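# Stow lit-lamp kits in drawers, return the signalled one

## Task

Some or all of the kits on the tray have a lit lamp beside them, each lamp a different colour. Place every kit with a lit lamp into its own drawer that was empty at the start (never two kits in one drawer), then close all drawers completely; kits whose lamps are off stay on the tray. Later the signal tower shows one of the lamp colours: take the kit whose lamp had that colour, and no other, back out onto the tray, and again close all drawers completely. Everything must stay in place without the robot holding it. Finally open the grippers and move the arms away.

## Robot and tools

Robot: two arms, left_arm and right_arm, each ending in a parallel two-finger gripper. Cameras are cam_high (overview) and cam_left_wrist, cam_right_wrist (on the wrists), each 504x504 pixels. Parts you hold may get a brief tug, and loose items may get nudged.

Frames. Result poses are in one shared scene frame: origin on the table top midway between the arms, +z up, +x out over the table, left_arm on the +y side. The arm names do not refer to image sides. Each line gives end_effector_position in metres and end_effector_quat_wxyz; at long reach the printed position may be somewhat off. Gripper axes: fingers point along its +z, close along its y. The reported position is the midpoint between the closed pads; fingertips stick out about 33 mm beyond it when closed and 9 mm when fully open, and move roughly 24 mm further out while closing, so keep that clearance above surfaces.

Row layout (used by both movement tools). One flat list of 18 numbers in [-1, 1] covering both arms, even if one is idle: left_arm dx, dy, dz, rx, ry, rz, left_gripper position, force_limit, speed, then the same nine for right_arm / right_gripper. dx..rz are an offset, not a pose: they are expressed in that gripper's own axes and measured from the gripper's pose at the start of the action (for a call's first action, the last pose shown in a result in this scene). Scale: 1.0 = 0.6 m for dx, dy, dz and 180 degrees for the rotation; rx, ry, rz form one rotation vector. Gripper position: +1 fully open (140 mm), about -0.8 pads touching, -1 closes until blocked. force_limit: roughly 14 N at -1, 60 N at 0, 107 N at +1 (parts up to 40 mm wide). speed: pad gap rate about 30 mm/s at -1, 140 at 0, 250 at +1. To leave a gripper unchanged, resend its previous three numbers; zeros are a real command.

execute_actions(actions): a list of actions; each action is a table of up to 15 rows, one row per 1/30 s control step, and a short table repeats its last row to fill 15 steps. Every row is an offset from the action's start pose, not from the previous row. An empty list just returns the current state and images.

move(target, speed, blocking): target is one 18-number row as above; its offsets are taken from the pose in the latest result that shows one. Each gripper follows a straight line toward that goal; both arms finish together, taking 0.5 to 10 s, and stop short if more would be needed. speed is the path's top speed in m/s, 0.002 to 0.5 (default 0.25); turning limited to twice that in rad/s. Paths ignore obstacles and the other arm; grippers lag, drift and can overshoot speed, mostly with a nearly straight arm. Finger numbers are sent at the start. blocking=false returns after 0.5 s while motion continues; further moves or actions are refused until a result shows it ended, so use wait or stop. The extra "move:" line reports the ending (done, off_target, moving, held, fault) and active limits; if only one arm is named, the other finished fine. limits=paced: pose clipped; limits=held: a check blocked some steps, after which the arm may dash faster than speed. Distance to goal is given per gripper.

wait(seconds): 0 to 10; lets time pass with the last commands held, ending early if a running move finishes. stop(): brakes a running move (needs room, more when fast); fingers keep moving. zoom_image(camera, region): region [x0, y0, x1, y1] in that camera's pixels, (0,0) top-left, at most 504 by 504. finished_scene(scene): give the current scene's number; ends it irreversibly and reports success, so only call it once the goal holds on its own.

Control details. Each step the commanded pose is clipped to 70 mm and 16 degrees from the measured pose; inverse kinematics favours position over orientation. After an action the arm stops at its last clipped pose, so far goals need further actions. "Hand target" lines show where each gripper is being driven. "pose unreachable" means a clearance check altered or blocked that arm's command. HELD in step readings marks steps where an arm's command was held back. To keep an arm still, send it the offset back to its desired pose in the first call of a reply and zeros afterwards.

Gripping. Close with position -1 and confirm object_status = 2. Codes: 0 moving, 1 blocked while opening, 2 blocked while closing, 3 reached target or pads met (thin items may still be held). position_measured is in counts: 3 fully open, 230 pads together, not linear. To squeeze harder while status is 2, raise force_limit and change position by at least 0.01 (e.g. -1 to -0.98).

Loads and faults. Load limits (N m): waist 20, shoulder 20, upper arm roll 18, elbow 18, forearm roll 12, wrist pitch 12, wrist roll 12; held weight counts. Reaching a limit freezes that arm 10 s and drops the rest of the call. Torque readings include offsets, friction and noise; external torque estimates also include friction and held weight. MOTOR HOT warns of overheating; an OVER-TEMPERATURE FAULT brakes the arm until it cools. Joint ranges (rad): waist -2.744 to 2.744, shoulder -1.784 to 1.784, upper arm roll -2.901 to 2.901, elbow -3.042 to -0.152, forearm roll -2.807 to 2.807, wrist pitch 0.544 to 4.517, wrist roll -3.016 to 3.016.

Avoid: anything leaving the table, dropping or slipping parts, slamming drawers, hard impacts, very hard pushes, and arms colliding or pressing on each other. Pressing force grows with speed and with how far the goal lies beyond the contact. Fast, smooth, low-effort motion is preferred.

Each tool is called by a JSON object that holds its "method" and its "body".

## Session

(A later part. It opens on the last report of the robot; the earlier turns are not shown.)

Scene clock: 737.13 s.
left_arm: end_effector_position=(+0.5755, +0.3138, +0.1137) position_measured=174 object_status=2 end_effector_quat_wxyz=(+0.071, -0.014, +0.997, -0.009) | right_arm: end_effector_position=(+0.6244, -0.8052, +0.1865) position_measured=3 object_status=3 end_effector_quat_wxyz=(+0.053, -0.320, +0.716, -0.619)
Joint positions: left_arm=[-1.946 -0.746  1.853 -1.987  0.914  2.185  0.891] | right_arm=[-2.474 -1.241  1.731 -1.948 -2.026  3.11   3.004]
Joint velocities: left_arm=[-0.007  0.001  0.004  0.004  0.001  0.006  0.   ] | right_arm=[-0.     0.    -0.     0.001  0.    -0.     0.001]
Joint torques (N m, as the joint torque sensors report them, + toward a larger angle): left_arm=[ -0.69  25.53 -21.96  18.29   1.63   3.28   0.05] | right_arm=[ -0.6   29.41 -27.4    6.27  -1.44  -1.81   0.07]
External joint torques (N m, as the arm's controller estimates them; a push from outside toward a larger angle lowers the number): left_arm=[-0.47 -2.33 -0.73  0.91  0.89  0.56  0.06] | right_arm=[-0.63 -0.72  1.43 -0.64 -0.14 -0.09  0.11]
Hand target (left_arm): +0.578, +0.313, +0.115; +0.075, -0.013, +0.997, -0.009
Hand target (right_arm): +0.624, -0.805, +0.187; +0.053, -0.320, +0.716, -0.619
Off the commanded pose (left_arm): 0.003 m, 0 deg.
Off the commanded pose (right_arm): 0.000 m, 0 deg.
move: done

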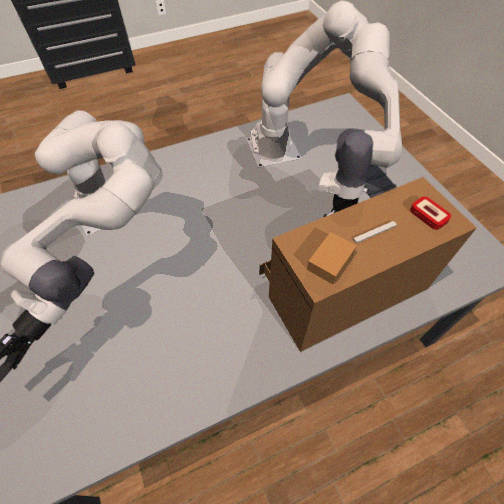

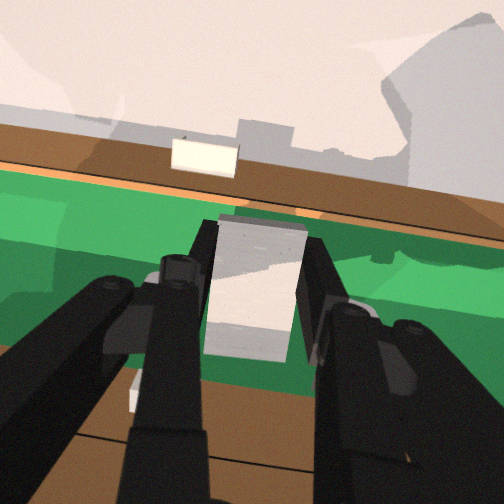

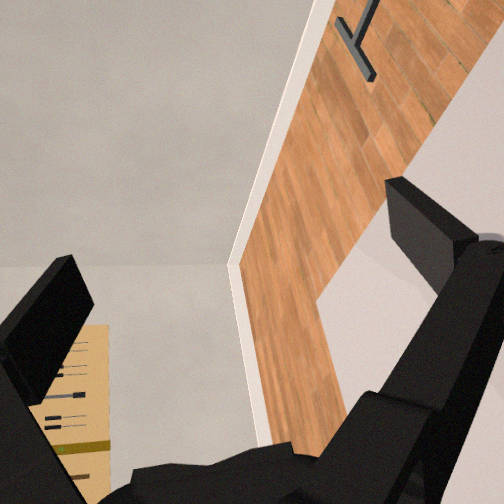

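{"method": "move", "body": {"target": [0,0,0.025,0,0,0,-1,0,-0.5,0,0,0,0,0,0,1,0,0], "speed": 0.015}}

Scene clock: 739.53 s.
left_arm: end_effector_position=(+0.5758, +0.3145, +0.0987) position_measured=174 object_status=2 end_effector_quat_wxyz=(+0.068, -0.013, +0.998, -0.009) | right_arm: end_effector_position=(+0.6244, -0.8052, +0.1865) position_measured=3 object_status=3 end_effector_quat_wxyz=(+0.053, -0.320, +0.716, -0.619)
Joint positions: left_arm=[-1.972 -0.756  1.892 -1.987  0.926  2.205  0.888] | right_arm=[-2.474 -1.241  1.731 -1.948 -2.026  3.11   3.004]
Joint velocities: left_arm=[-0.005 -0.     0.005  0.    -0.001  0.009 -0.003] | right_arm=[ 0.001 -0.     0.     0.001  0.001 -0.001 -0.002]
Joint torques (N m, as the joint torque sensors report them, + toward a larger angle): left_arm=[ -1.23  26.43 -21.52  16.5    1.62   3.24  -0.13] | right_arm=[ -0.36  29.36 -27.53   6.04  -1.44  -1.78   0.09]
External joint torques (N m, as the arm's controller estimates them; a push from outside toward a larger angle lowers the number): left_arm=[-1.08 -2.48 -0.31 -0.71  0.9   0.52 -0.12] | right_arm=[-0.46 -0.7   1.21 -0.82 -0.14 -0.07  0.13]
Hand target (left_arm): +0.578, +0.313, +0.099; +0.071, -0.013, +0.997, -0.009
Hand target (right_arm): +0.624, -0.805, +0.187; +0.053, -0.320, +0.716, -0.619
Off the commanded pose (left_arm): 0.002 m, 0 deg.
Off the commanded pose (right_arm): 0.000 m, 0 deg.
move: done

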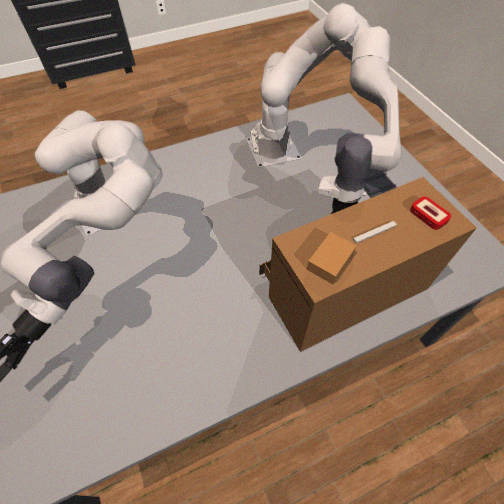

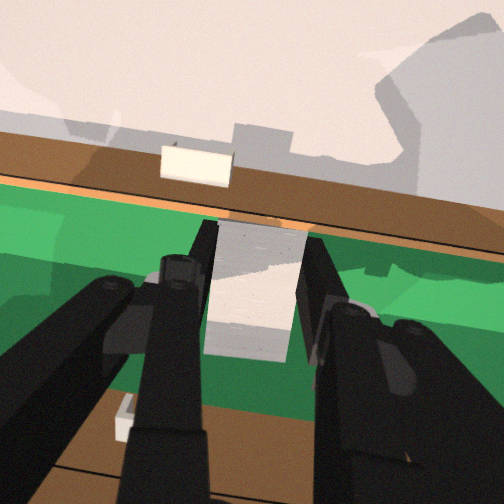

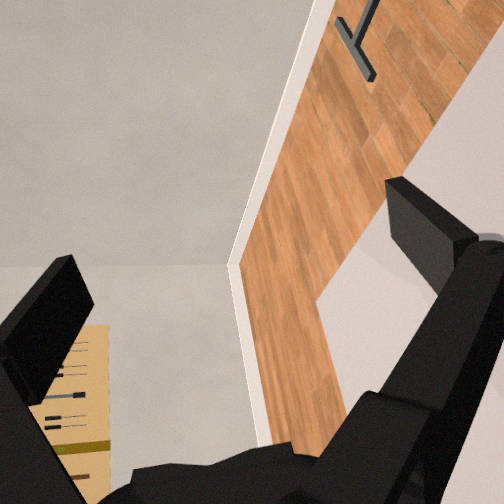

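{"method": "move", "body": {"target": [-0.018,0,0.02,0,0,0,-1,0,-0.5,0,0,0,0,0,0,1,0,0], "speed": 0.015}}

Scene clock: 742.80 s.
left_arm: end_effector_position=(+0.5879, +0.3131, +0.0917) position_measured=174 object_status=2 end_effector_quat_wxyz=(+0.069, -0.016, +0.997, -0.010) | right_arm: end_effector_position=(+0.6244, -0.8052, +0.1865) position_measured=3 object_status=3 end_effector_quat_wxyz=(+0.053, -0.320, +0.716, -0.619)
Joint positions: left_arm=[-2.021 -0.777  1.933 -1.944  0.933  2.207  0.887] | right_arm=[-2.474 -1.241  1.731 -1.948 -2.026  3.11   3.004]
Joint velocities: left_arm=[-0.004  0.001  0.002  0.002  0.     0.001 -0.   ] | right_arm=[-0.001 -0.001 -0.001  0.002  0.    -0.    -0.   ]
Joint torques (N m, as the joint torque sensors report them, + toward a larger angle): left_arm=[ -1.28  25.6  -18.95  17.16   1.95   2.97   0.32] | right_arm=[ -0.59  29.25 -27.67   6.19  -1.46  -1.77   0.05]
External joint torques (N m, as the arm's controller estimates them; a push from outside toward a larger angle lowers the number): left_arm=[-1.21 -5.28  2.4   0.05  1.23  0.25  0.32] | right_arm=[-0.55 -0.83  1.16 -0.66 -0.15 -0.04  0.09]
Hand target (left_arm): +0.588, +0.314, +0.088; +0.068, -0.013, +0.998, -0.009
Hand target (right_arm): +0.624, -0.805, +0.187; +0.053, -0.320, +0.716, -0.619
Off the commanded pose (left_arm): 0.004 m, 0 deg.
Off the commanded pose (right_arm): 0.000 m, 0 deg.
move: off_target (left_arm)

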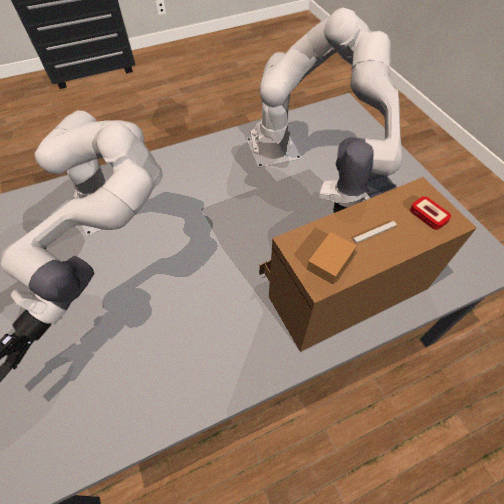

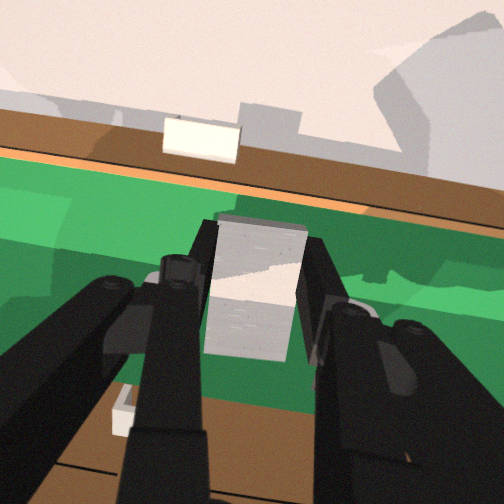

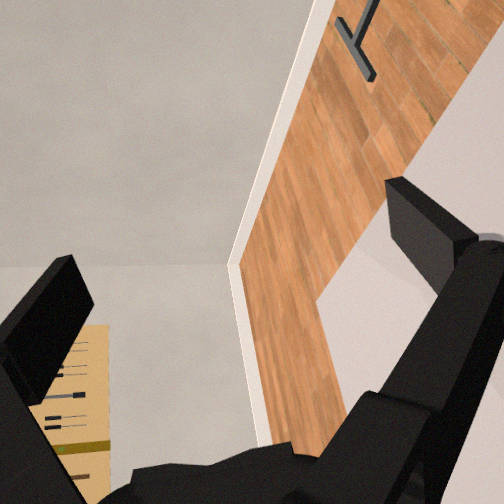

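{"method": "move", "body": {"target": [0,0,0,0,0,0,-0.2,0,-0.3,0,0,0,0,0,0,1,0,0]}}

{"method": "move", "body": {"target": [0,0,-0.11,0,0,0,-0.2,0,0,0,0,0,0,0,0,1,0,0], "speed": 0.06}}

{"method": "move", "body": {"target": [0.17,0,-0.03,0,-0.16,0,-1,0,0,0,0,0,0,0,0,1,0,0], "speed": 0.12}}

Scene clock: 746.27 s.
left_arm: end_effector_position=(+0.5881, +0.3130, +0.0918) position_measured=154 object_status=3 end_effector_quat_wxyz=(+0.069, -0.016, +0.997, -0.009) | right_arm: end_effector_position=(+0.6244, -0.8052, +0.1865) position_measured=3 object_status=3 end_effector_quat_wxyz=(+0.053, -0.320, +0.716, -0.619)
Joint positions: left_arm=[-2.022 -0.776  1.933 -1.944  0.933  2.207  0.887] | right_arm=[-2.474 -1.241  1.731 -1.948 -2.026  3.11   3.004]
Joint velocities: left_arm=[-0.001  0.    -0.001  0.001  0.    -0.001  0.001] | right_arm=[-0.     0.002  0.002 -0.001  0.     0.001  0.001]
Joint torques (N m, as the joint torque sensors report them, + toward a larger angle): left_arm=[  0.73  28.26 -22.62  16.32   0.61   2.69   0.1 ] | right_arm=[ -0.58  29.23 -27.68   6.2   -1.48  -1.77   0.07]
External joint torques (N m, as the arm's controller estimates them; a push from outside toward a larger angle lowers the number): left_arm=[ 0.71 -2.53 -1.37 -0.83 -0.11 -0.03  0.1 ] | right_arm=[-0.53 -0.88  1.07 -0.57 -0.17 -0.06  0.11]
Hand target (left_arm): +0.588, +0.313, +0.092; +0.069, -0.016, +0.997, -0.010
Hand target (right_arm): +0.624, -0.805, +0.187; +0.053, -0.320, +0.716, -0.619
Off the commanded pose (left_arm): 0.000 m, 0 deg.
Off the commanded pose (right_arm): 0.000 m, 0 deg.
move: done

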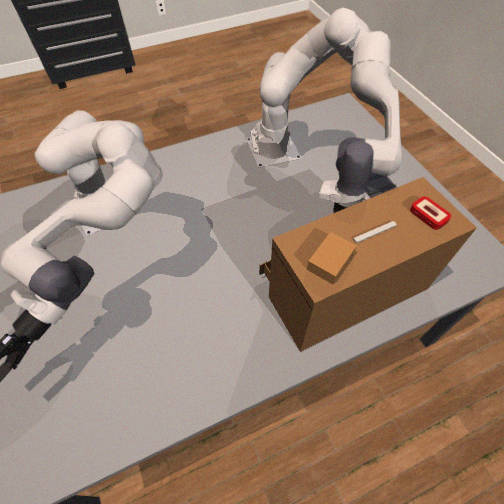

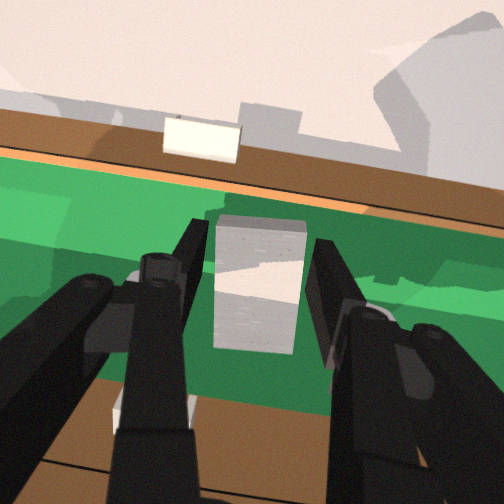

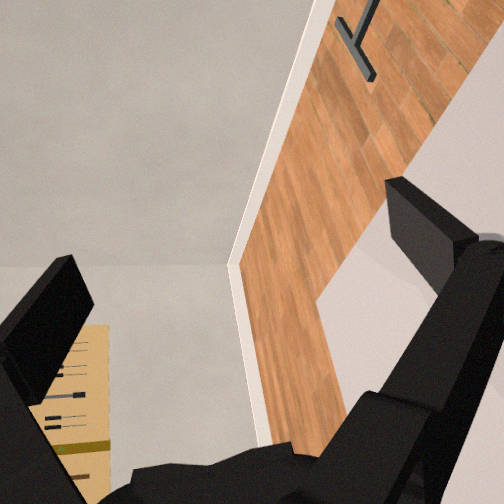

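Scene clock: 747.77 s.
left_arm: end_effector_position=(+0.5795, +0.3140, +0.1562) position_measured=154 object_status=3 end_effector_quat_wxyz=(+0.070, -0.017, +0.997, -0.009) | right_arm: end_effector_position=(+0.6244, -0.8052, +0.1865) position_measured=3 object_status=3 end_effector_quat_wxyz=(+0.053, -0.320, +0.716, -0.619)
Joint positions: left_arm=[-1.914 -0.713  1.78  -1.943  0.849  2.109  0.925] | right_arm=[-2.474 -1.241  1.731 -1.948 -2.026  3.11   3.004]
Joint velocities: left_arm=[ 0.003 -0.    -0.004  0.001  0.    -0.014  0.009] | right_arm=[ 0.002 -0.001 -0.001 -0.001  0.001 -0.001 -0.001]
Joint torques (N m, as the joint torque sensors report them, + toward a larger angle): left_arm=[  1.9   24.88 -22.65  19.28  -0.27   2.3    0.25] | right_arm=[ -0.49  29.18 -27.41   6.3   -1.44  -1.76   0.06]
External joint torques (N m, as the arm's controller estimates them; a push from outside toward a larger angle lowers the number): left_arm=[ 2.   -1.45 -1.86  0.85 -1.05 -0.43  0.26] | right_arm=[-0.62 -0.81  1.24 -0.51 -0.13 -0.06  0.1 ]
Hand target (left_arm): +0.579, +0.315, +0.157; +0.069, -0.016, +0.997, -0.009
Hand target (right_arm): +0.624, -0.805, +0.187; +0.053, -0.320, +0.716, -0.619
Off the commanded pose (left_arm): 0.001 m, 0 deg.
Off the commanded pose (right_arm): 0.000 m, 0 deg.
move: done

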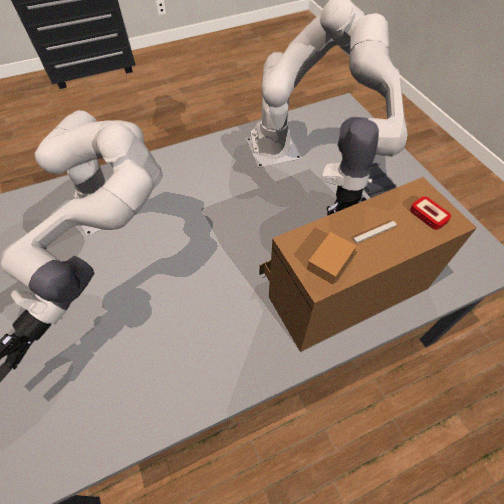

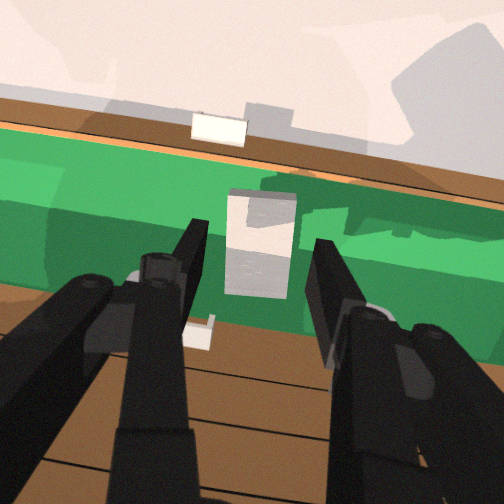

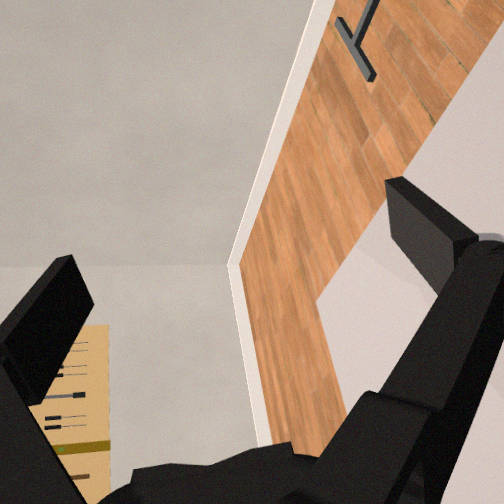

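Scene clock: 751.03 s.
left_arm: end_effector_position=(+0.4770, +0.3112, +0.1566) position_measured=233 object_status=3 end_effector_quat_wxyz=(+0.314, -0.010, +0.949, -0.001) | right_arm: end_effector_position=(+0.6244, -0.8052, +0.1865) position_measured=3 object_status=3 end_effector_quat_wxyz=(+0.053, -0.320, +0.716, -0.619)
Joint positions: left_arm=[-1.019 -0.448  1.185 -2.652  1.613  2.805  0.188] | right_arm=[-2.474 -1.241  1.731 -1.948 -2.026  3.11   3.004]
Joint velocities: left_arm=[ 0.    -0.    -0.001 -0.     0.016  0.001 -0.049] | right_arm=[-0.001  0.001  0.002 -0.001  0.     0.    -0.   ]
Joint torques (N m, as the joint torque sensors report them, + toward a larger angle): left_arm=[  0.42  -3.36 -10.79  16.41   0.42   2.45  -0.14] | right_arm=[ -0.31  29.44 -27.48   6.46  -1.45  -1.8    0.05]
External joint torques (N m, as the arm's controller estimates them; a push from outside toward a larger angle lowers the number): left_arm=[ 0.4  -0.55 -1.03 -2.15  1.05  0.16 -0.12] | right_arm=[-0.3  -0.53  1.16 -0.32 -0.15 -0.1   0.09]
Hand target (left_arm): +0.476, +0.310, +0.156; +0.314, -0.015, +0.949, -0.003
Hand target (right_arm): +0.624, -0.805, +0.187; +0.053, -0.320, +0.716, -0.619
Off the commanded pose (left_arm): 0.003 m, 1 deg.
Off the commanded pose (right_arm): 0.000 m, 0 deg.
move: done

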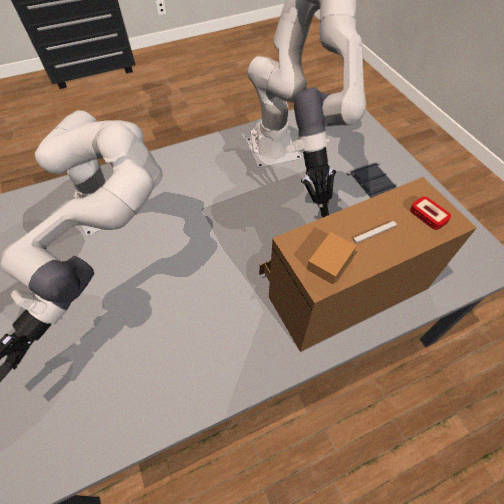

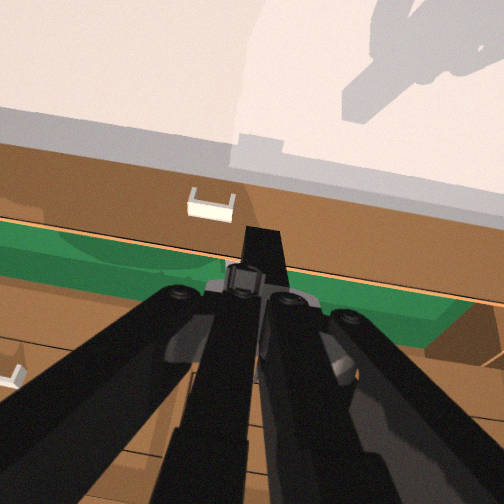

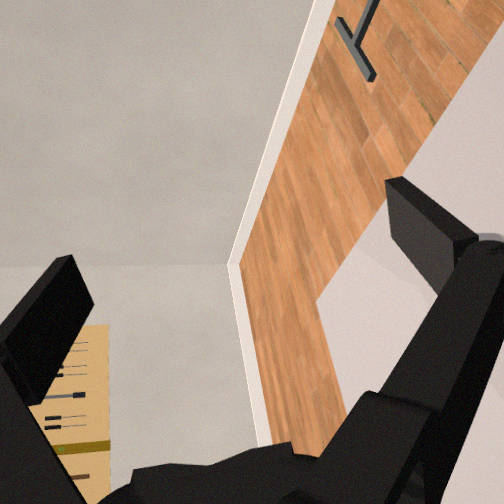

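{"method": "move", "body": {"target": [0.038,0,0.107,0,0,0,-1,0,0,0,0,0,0,0,0,1,0,0], "speed": 0.06}}

{"method": "move", "body": {"target": [-0.153,0,0.115,0,0,0,-1,0,0,0,0,0,0,0,0,1,0,0], "speed": 0.035}}

Scene clock: 754.60 s.
left_arm: end_effector_position=(+0.4979, +0.3092, +0.0937) position_measured=233 object_status=3 end_effector_quat_wxyz=(+0.316, -0.005, +0.949, -0.002) | right_arm: end_effector_position=(+0.6244, -0.8052, +0.1865) position_measured=3 object_status=3 end_effector_quat_wxyz=(+0.053, -0.320, +0.716, -0.619)
Joint positions: left_arm=[-1.535 -0.438  1.707 -2.536  1.975  2.802 -0.127] | right_arm=[-2.474 -1.241  1.731 -1.948 -2.026  3.11   3.004]
Joint velocities: left_arm=[-0.001 -0.012 -0.001 -0.     0.011 -0.023 -0.031] | right_arm=[-0.     0.001  0.001  0.001  0.     0.    -0.001]
Joint torques (N m, as the joint torque sensors report them, + toward a larger angle): left_arm=[ -0.59   7.59 -13.37  15.73   0.26   1.48  -0.1 ] | right_arm=[ -0.53  29.4  -27.33   6.14  -1.46  -1.79   0.08]
External joint torques (N m, as the arm's controller estimates them; a push from outside toward a larger angle lowers the number): left_arm=[-0.5  -1.76 -2.1  -0.24  1.03 -0.37 -0.08] | right_arm=[-0.63 -0.65  1.37 -0.74 -0.16 -0.08  0.12]
Hand target (left_arm): +0.499, +0.310, +0.094; +0.318, -0.010, +0.948, -0.002
Hand target (right_arm): +0.624, -0.805, +0.187; +0.053, -0.320, +0.716, -0.619
Off the commanded pose (left_arm): 0.003 m, 1 deg.
Off the commanded pose (right_arm): 0.000 m, 0 deg.
move: done

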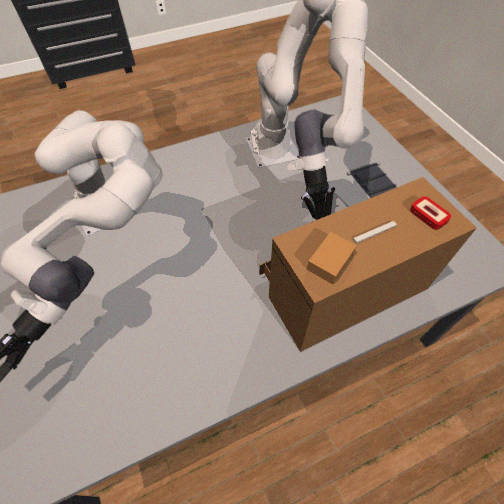

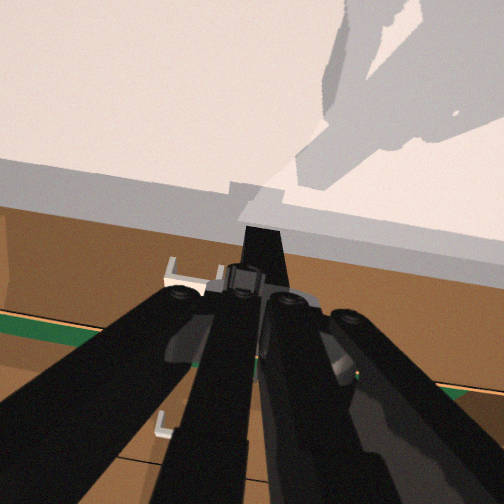

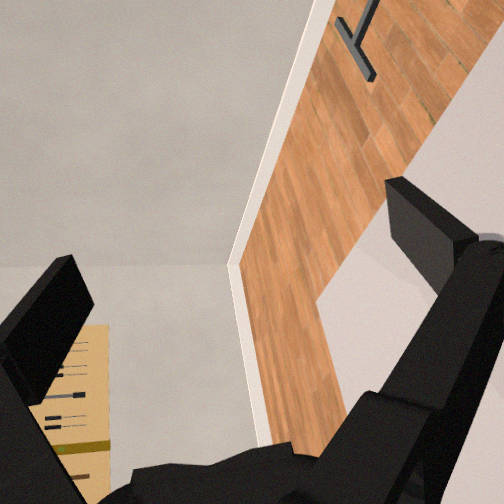

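Scene clock: 758.10 s.
left_arm: end_effector_position=(+0.6095, +0.3093, +0.0931) position_measured=233 object_status=3 end_effector_quat_wxyz=(+0.316, -0.013, +0.949, -0.006) | right_arm: end_effector_position=(+0.6244, -0.8052, +0.1865) position_measured=3 object_status=3 end_effector_quat_wxyz=(+0.053, -0.320, +0.716, -0.619)
Joint positions: left_arm=[-1.946 -0.616  2.048 -2.215  1.792  2.742  0.117] | right_arm=[-2.474 -1.241  1.731 -1.948 -2.026  3.11   3.004]
Joint velocities: left_arm=[-0.014  0.001  0.011  0.005 -0.021  0.001  0.046] | right_arm=[-0.    -0.    -0.     0.001  0.    -0.001  0.   ]
Joint torques (N m, as the joint torque sensors report them, + toward a larger angle): left_arm=[ -1.29  21.9  -15.91  19.75  -1.26   1.85   0.31] | right_arm=[ -0.45  29.51 -27.49   6.02  -1.48  -1.81   0.07]
External joint torques (N m, as the arm's controller estimates them; a push from outside toward a larger angle lowers the number): left_arm=[-1.39 -3.08  0.38  3.26 -0.76 -0.37  0.32] | right_arm=[-0.38 -0.56  1.32 -0.81 -0.17 -0.08  0.11]
Hand target (left_arm): +0.613, +0.310, +0.095; +0.318, -0.007, +0.948, -0.003
Hand target (right_arm): +0.624, -0.805, +0.187; +0.053, -0.320, +0.716, -0.619
Off the commanded pose (left_arm): 0.003 m, 1 deg.
Off the commanded pose (right_arm): 0.000 m, 0 deg.
move: done

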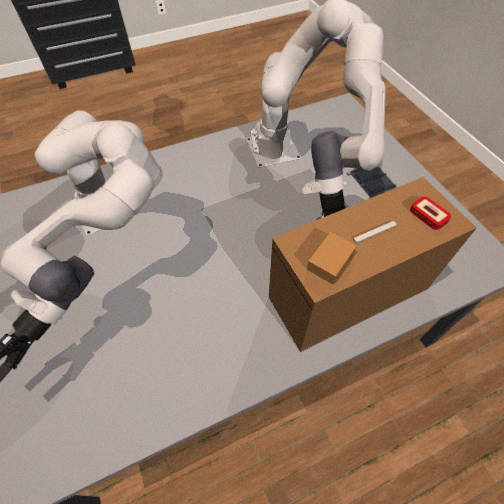

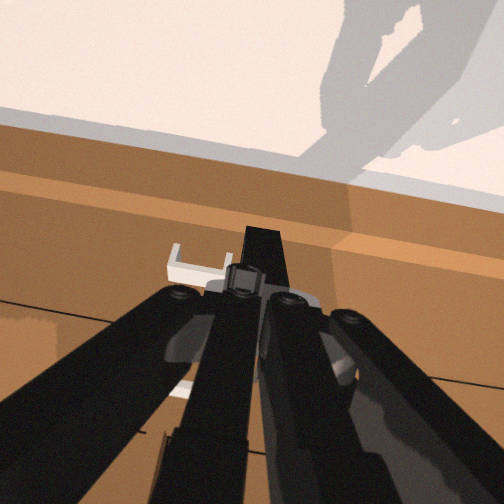

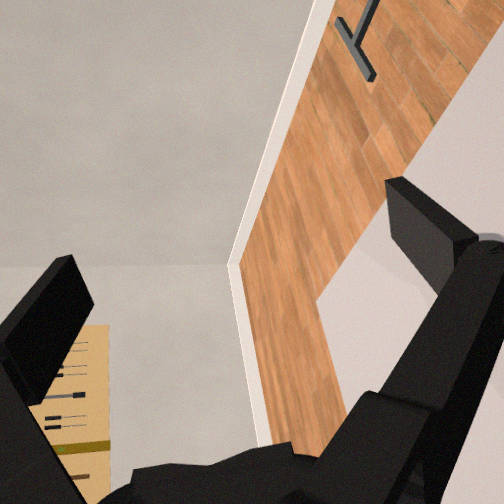

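{"method": "move", "body": {"target": [-0.012,0,0.009,0,0,0,-1,0,0,0,0,0,0,0,0,1,0,0], "speed": 0.015}}

{"method": "move", "body": {"target": [0.03,0,-0.43,0,0.205,0,-1,0,0,0,0,0,0,0,0,1,0,0], "speed": 0.15}}

{"method": "move", "body": {"target": [0,0.3,-0.1,0,0,-0.5,-0.6,0,0,0,0,0,0,0,0,1,0,0]}}

Scene clock: 761.40 s.
left_arm: end_effector_position=(+0.6115, +0.3077, +0.0893) position_measured=233 object_status=3 end_effector_quat_wxyz=(+0.312, -0.012, +0.950, -0.008) | right_arm: end_effector_position=(+0.6244, -0.8052, +0.1865) position_measured=3 object_status=3 end_effector_quat_wxyz=(+0.053, -0.320, +0.716, -0.619)
Joint positions: left_arm=[-1.96  -0.631  2.058 -2.204  1.78   2.737  0.133] | right_arm=[-2.474 -1.241  1.731 -1.948 -2.026  3.11   3.004]
Joint velocities: left_arm=[-0.003  0.001  0.003  0.003 -0.004 -0.002  0.003] | right_arm=[ 0.    -0.001  0.    -0.001 -0.    -0.     0.   ]
Joint torques (N m, as the joint torque sensors report them, + toward a larger angle): left_arm=[ -1.9   21.37 -17.37  24.24  -0.93   1.8    0.32] | right_arm=[ -0.48  29.34 -27.39   6.19  -1.46  -1.78   0.04]
External joint torques (N m, as the arm's controller estimates them; a push from outside toward a larger angle lowers the number): left_arm=[-1.99 -4.24 -0.78  7.8  -0.45 -0.44  0.34] | right_arm=[-0.44 -0.71  1.37 -0.6  -0.14 -0.06  0.08]
Hand target (left_arm): +0.618, +0.310, +0.093; +0.316, -0.013, +0.949, -0.006
Hand target (right_arm): +0.624, -0.805, +0.187; +0.053, -0.320, +0.716, -0.619
Off the commanded pose (left_arm): 0.008 m, 1 deg.
Off the commanded pose (right_arm): 0.000 m, 0 deg.
move: off_target (left_arm)

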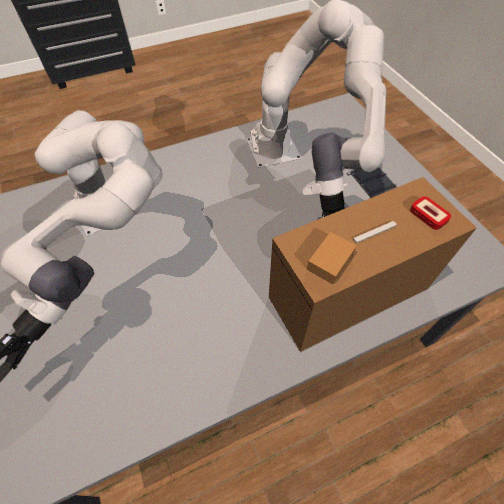

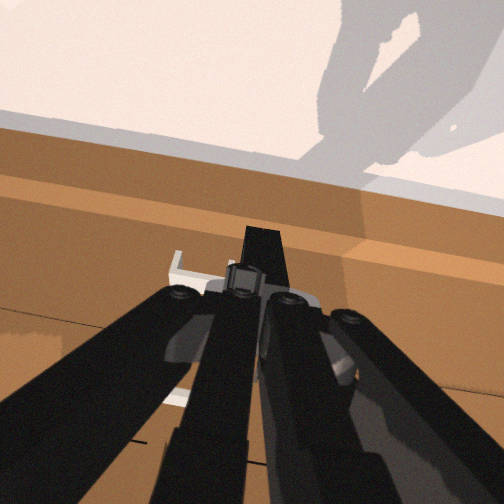

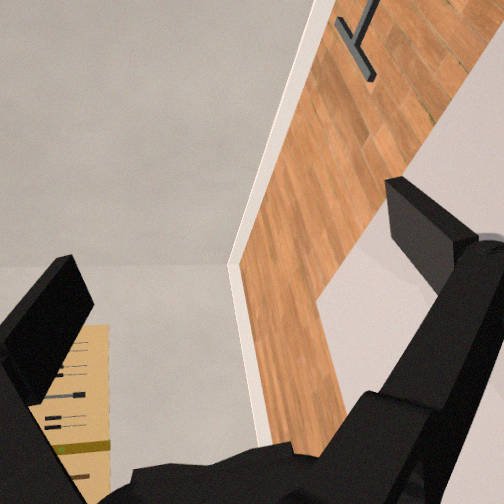

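Scene clock: 764.27 s.
left_arm: end_effector_position=(+0.4447, +0.3155, +0.2848) position_measured=233 object_status=3 end_effector_quat_wxyz=(-0.008, -0.016, +1.000, -0.007) | right_arm: end_effector_position=(+0.6244, -0.8052, +0.1865) position_measured=3 object_status=3 end_effector_quat_wxyz=(+0.053, -0.320, +0.716, -0.619)
Joint positions: left_arm=[-1.422 -0.636  1.2   -2.047  0.577  1.743  0.987] | right_arm=[-2.474 -1.241  1.731 -1.948 -2.026  3.11   3.004]
Joint velocities: left_arm=[-0.002 -0.003  0.001  0.     0.001 -0.014  0.011] | right_arm=[ 0.     0.001  0.     0.     0.     0.    -0.   ]
Joint torques (N m, as the joint torque sensors report them, + toward a larger angle): left_arm=[ -1.39   6.68 -19.73  20.44  -0.16   1.97   0.41] | right_arm=[ -0.58  29.38 -27.54   6.27  -1.46  -1.77   0.07]
External joint torques (N m, as the arm's controller estimates them; a push from outside toward a larger angle lowers the number): left_arm=[-1.38 -2.   -2.12  0.16 -0.91 -0.45  0.41] | right_arm=[-0.69 -0.72  1.21 -0.63 -0.16 -0.06  0.11]
Hand target (left_arm): +0.444, +0.314, +0.286; -0.010, -0.012, +1.000, -0.008
Hand target (right_arm): +0.624, -0.805, +0.187; +0.053, -0.320, +0.716, -0.619
Off the commanded pose (left_arm): 0.007 m, 1 deg.
Off the commanded pose (right_arm): 0.000 m, 0 deg.
move: off_target (left_arm)

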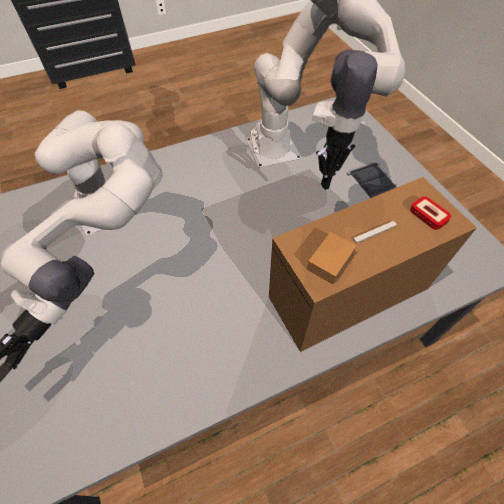

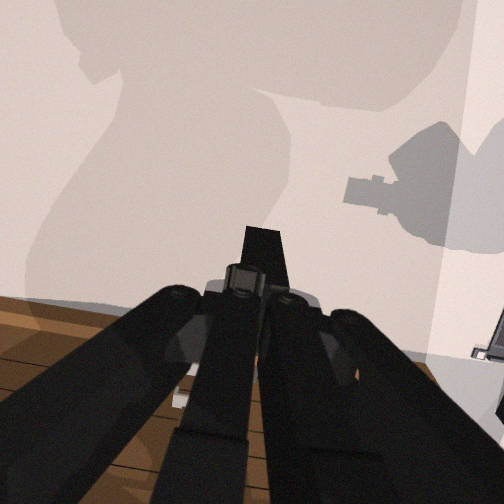

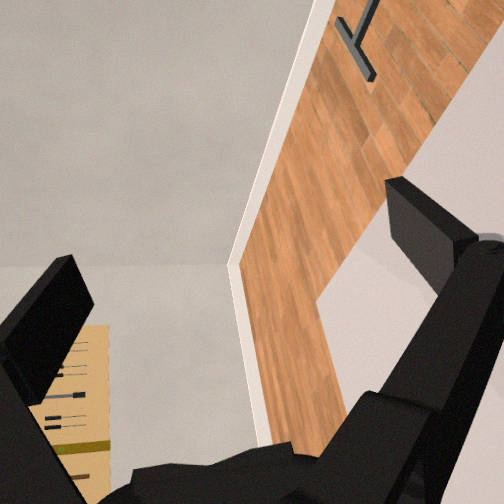

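Scene clock: 768.20 s.
left_arm: end_effector_position=(+0.4392, +0.4958, +0.3351) position_measured=205 object_status=3 end_effector_quat_wxyz=(+0.016, +0.711, -0.703, -0.009) | right_arm: end_effector_position=(+0.6244, -0.8052, +0.1865) position_measured=3 object_status=3 end_effector_quat_wxyz=(+0.053, -0.320, +0.716, -0.619)
Joint positions: left_arm=[-0.731 -0.258  1.004 -1.906  0.215  1.725  0.071] | right_arm=[-2.474 -1.241  1.731 -1.948 -2.026  3.11   3.004]
Joint velocities: left_arm=[ 0.001 -0.    -0.    -0.     0.     0.    -0.029] | right_arm=[ 0.001 -0.    -0.     0.002 -0.    -0.    -0.001]
Joint torques (N m, as the joint torque sensors report them, + toward a larger angle): left_arm=[ 1.74 -6.93 -9.17 23.57 -0.31  2.17 -0.17] | right_arm=[ -0.52  29.16 -27.59   6.07  -1.46  -1.82   0.07]
External joint torques (N m, as the arm's controller estimates them; a push from outside toward a larger angle lowers the number): left_arm=[ 1.64  0.84 -2.29 -0.2  -1.09 -0.24 -0.18] | right_arm=[-0.76 -0.92  1.08 -0.89 -0.17 -0.11  0.11]
Hand target (left_arm): +0.439, +0.495, +0.335; +0.017, +0.716, -0.698, -0.009
Hand target (right_arm): +0.624, -0.805, +0.187; +0.053, -0.320, +0.716, -0.619
Off the commanded pose (left_arm): 0.007 m, 2 deg.
Off the commanded pose (right_arm): 0.000 m, 0 deg.
move: off_target (left_arm)

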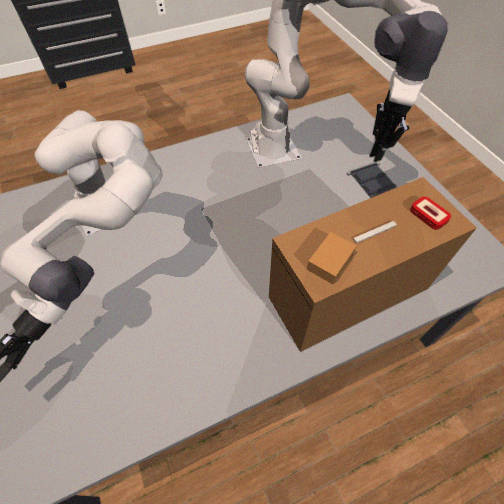

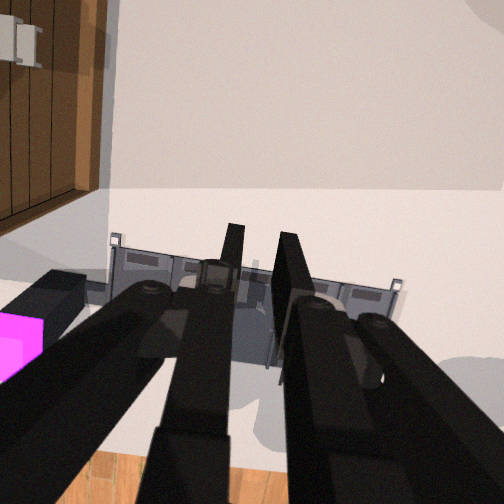

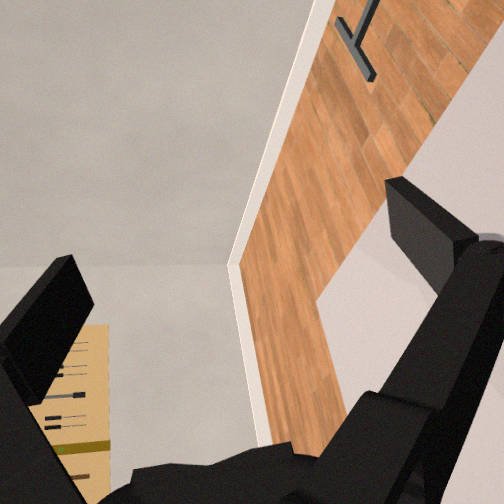

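{"method": "move", "body": {"target": [0.39,-0.05,0.15,0,0,0,-0.6,0.8,0,0,0,0,0,0,0,1,0,0]}}

{"method": "move", "body": {"target": [0,-0.12,0.25,0.36,0,0,-0.6,0.8,0,0,0,0,0,0,0,1,0,0], "speed": 0.12}}

Scene clock: 772.47 s.
left_arm: end_effector_position=(+0.4669, +0.2568, +0.2491) position_measured=205 object_status=3 end_effector_quat_wxyz=(+0.016, +0.703, -0.711, -0.010) | right_arm: end_effector_position=(+0.6244, -0.8052, +0.1865) position_measured=3 object_status=3 end_effector_quat_wxyz=(+0.053, -0.320, +0.716, -0.619)
Joint positions: left_arm=[-0.879 -0.048  0.8   -2.024  0.02   1.957 -0.21 ] | right_arm=[-2.474 -1.241  1.731 -1.948 -2.026  3.11   3.004]
Joint velocities: left_arm=[ 0.     0.002 -0.     0.001 -0.001  0.006 -0.026] | right_arm=[ 0.002  0.    -0.     0.    -0.001 -0.    -0.001]
Joint torques (N m, as the joint torque sensors report them, + toward a larger angle): left_arm=[  0.63 -18.83  -1.99  25.08  -0.46   2.85  -0.01] | right_arm=[ -0.46  29.3  -27.48   6.26  -1.45  -1.79   0.07]
External joint torques (N m, as the arm's controller estimates them; a push from outside toward a larger angle lowers the number): left_arm=[ 0.7   1.14 -0.82  1.01 -1.17  0.44 -0.02] | right_arm=[-0.65 -0.79  1.27 -0.67 -0.15 -0.07  0.11]
Hand target (left_arm): +0.469, +0.257, +0.250; +0.015, +0.709, -0.705, -0.007
Hand target (right_arm): +0.624, -0.805, +0.187; +0.053, -0.320, +0.716, -0.619
Off the commanded pose (left_arm): 0.006 m, 1 deg.
Off the commanded pose (right_arm): 0.000 m, 0 deg.
move: off_target (left_arm)

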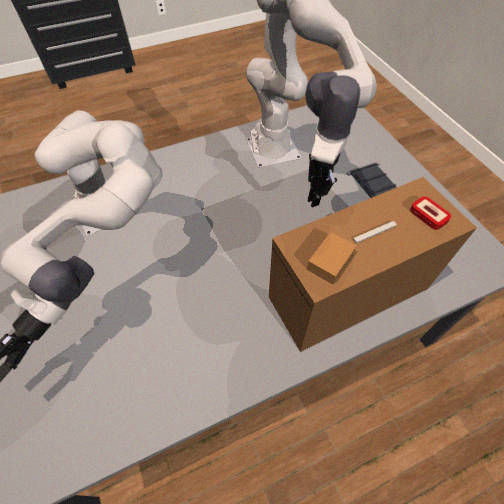

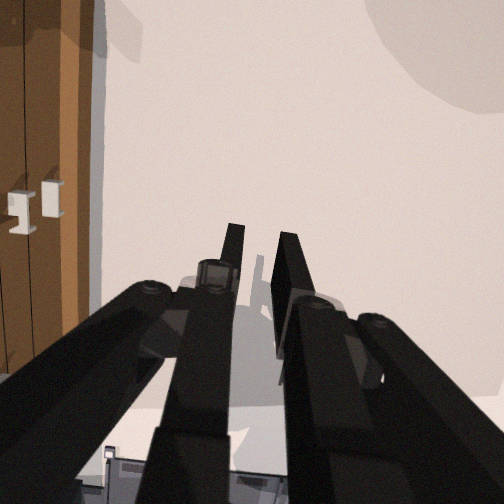

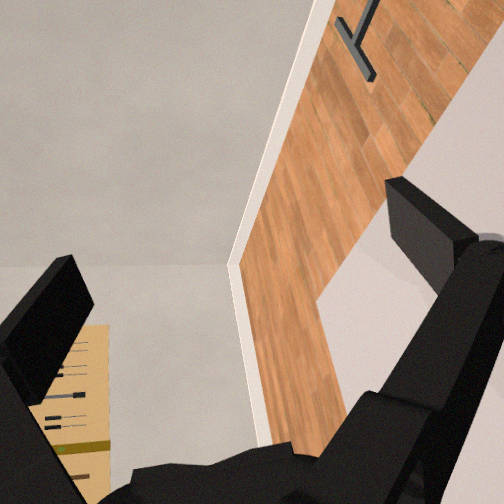

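Scene clock: 778.80 s.
left_arm: end_effector_position=(+0.5296, +0.2473, +0.0811) position_measured=205 object_status=3 end_effector_quat_wxyz=(-0.351, +0.608, -0.610, +0.368) | right_arm: end_effector_position=(+0.6244, -0.8052, +0.1865) position_measured=3 object_status=3 end_effector_quat_wxyz=(+0.053, -0.320, +0.716, -0.619)
Joint positions: left_arm=[-1.334  1.146  1.11  -2.704  0.058  4.178 -1.185] | right_arm=[-2.474 -1.241  1.731 -1.948 -2.026  3.11   3.004]
Joint velocities: left_arm=[ 0.002 -0.001 -0.003  0.001 -0.009  0.012 -0.001] | right_arm=[ 0.    -0.     0.001 -0.001 -0.    -0.    -0.001]
Joint torques (N m, as the joint torque sensors report them, + toward a larger angle): left_arm=[  2.27 -21.81  20.01   3.    -4.03   2.56  -0.14] | right_arm=[ -0.54  29.35 -27.82   6.15  -1.48  -1.8    0.08]
External joint torques (N m, as the arm's controller estimates them; a push from outside toward a larger angle lowers the number): left_arm=[ 2.27  0.79 -0.47  1.81 -1.07  0.49 -0.09] | right_arm=[-0.52 -0.72  0.96 -0.67 -0.17 -0.08  0.11]
Hand target (left_arm): +0.531, +0.246, +0.082; -0.349, +0.609, -0.607, +0.372
Hand target (right_arm): +0.624, -0.805, +0.187; +0.053, -0.320, +0.716, -0.619
Off the commanded pose (left_arm): 0.018 m, 2 deg.
Off the commanded pose (right_arm): 0.000 m, 0 deg.
move: off_target (left_arm); limits=paced

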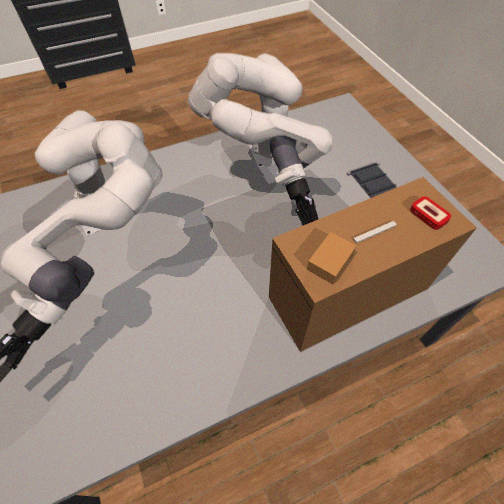

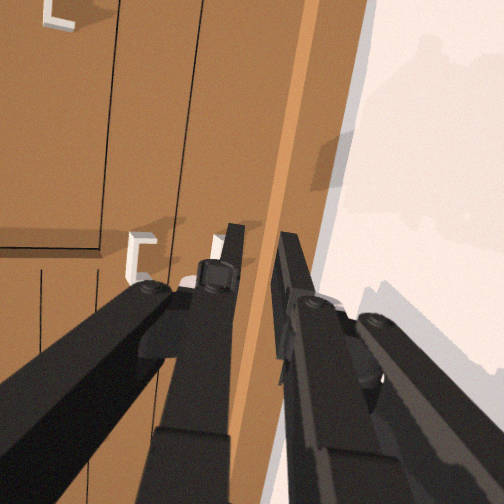

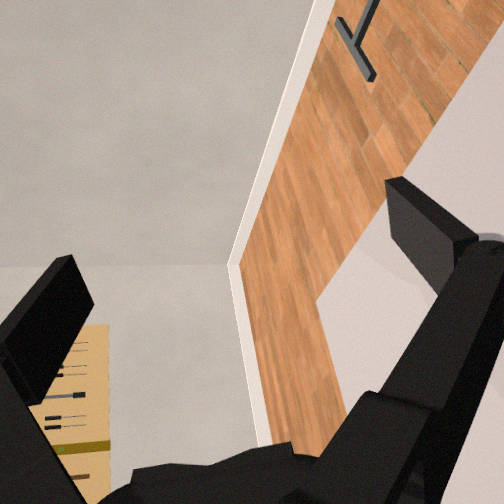

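{"method": "move", "body": {"target": [-0.02,-0.033,0.066,0.06,0,0,-0.6,0.8,0,0,0,0,0,0,0,1,0,0], "speed": 0.04}}

Scene clock: 782.77 s.
left_arm: end_effector_position=(+0.5734, +0.2601, +0.0762) position_measured=205 object_status=3 end_effector_quat_wxyz=(-0.404, +0.575, -0.574, +0.420) | right_arm: end_effector_position=(+0.6244, -0.8052, +0.1865) position_measured=3 object_status=3 end_effector_quat_wxyz=(+0.053, -0.320, +0.716, -0.619)
Joint positions: left_arm=[-1.236  1.37   0.995 -2.546 -0.23   4.268 -1.198] | right_arm=[-2.474 -1.241  1.731 -1.948 -2.026  3.11   3.004]
Joint velocities: left_arm=[ 0.002  0.002 -0.002  0.004 -0.018  0.006  0.002] | right_arm=[ 0.001 -0.001 -0.001  0.    -0.    -0.     0.002]
Joint torques (N m, as the joint torque sensors report them, + toward a larger angle): left_arm=[  1.31 -23.77  21.29  -0.94  -4.15   2.07  -0.12] | right_arm=[ -0.46  29.3  -27.7    6.37  -1.45  -1.76   0.06]
External joint torques (N m, as the arm's controller estimates them; a push from outside toward a larger angle lowers the number): left_arm=[ 1.32  1.32 -1.15  1.51 -1.13  0.37 -0.07] | right_arm=[-0.61 -0.73  0.99 -0.5  -0.14 -0.05  0.1 ]
Hand target (left_arm): +0.574, +0.260, +0.077; -0.404, +0.575, -0.572, +0.423
Hand target (right_arm): +0.624, -0.805, +0.187; +0.053, -0.320, +0.716, -0.619
Off the commanded pose (left_arm): 0.003 m, 1 deg.
Off the commanded pose (right_arm): 0.000 m, 0 deg.
move: done

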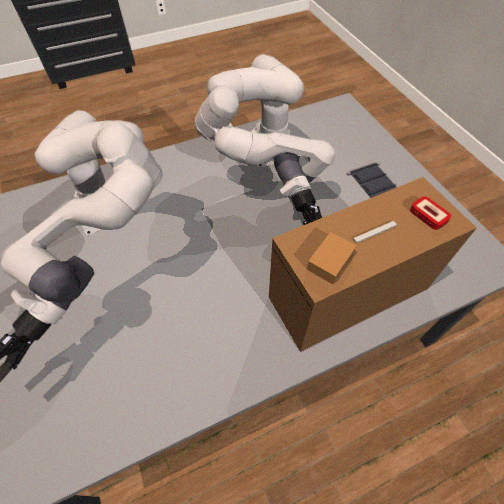

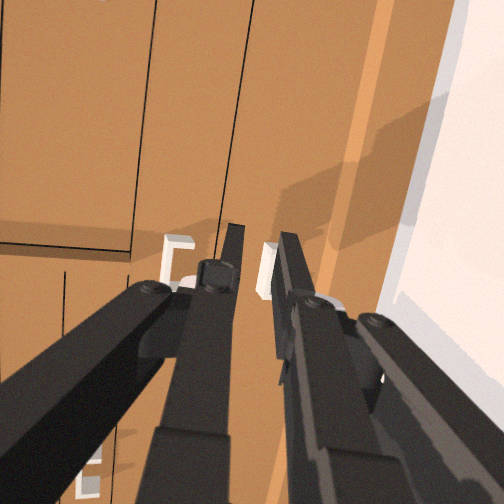

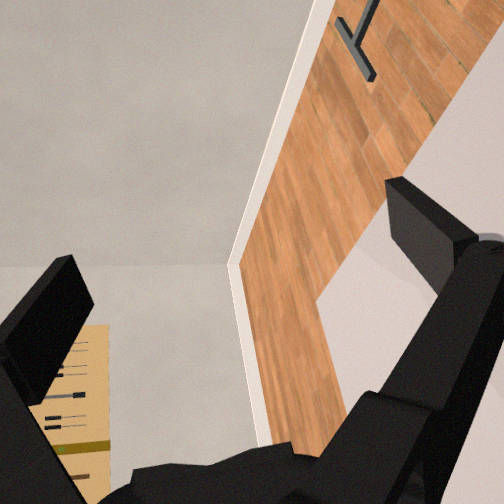

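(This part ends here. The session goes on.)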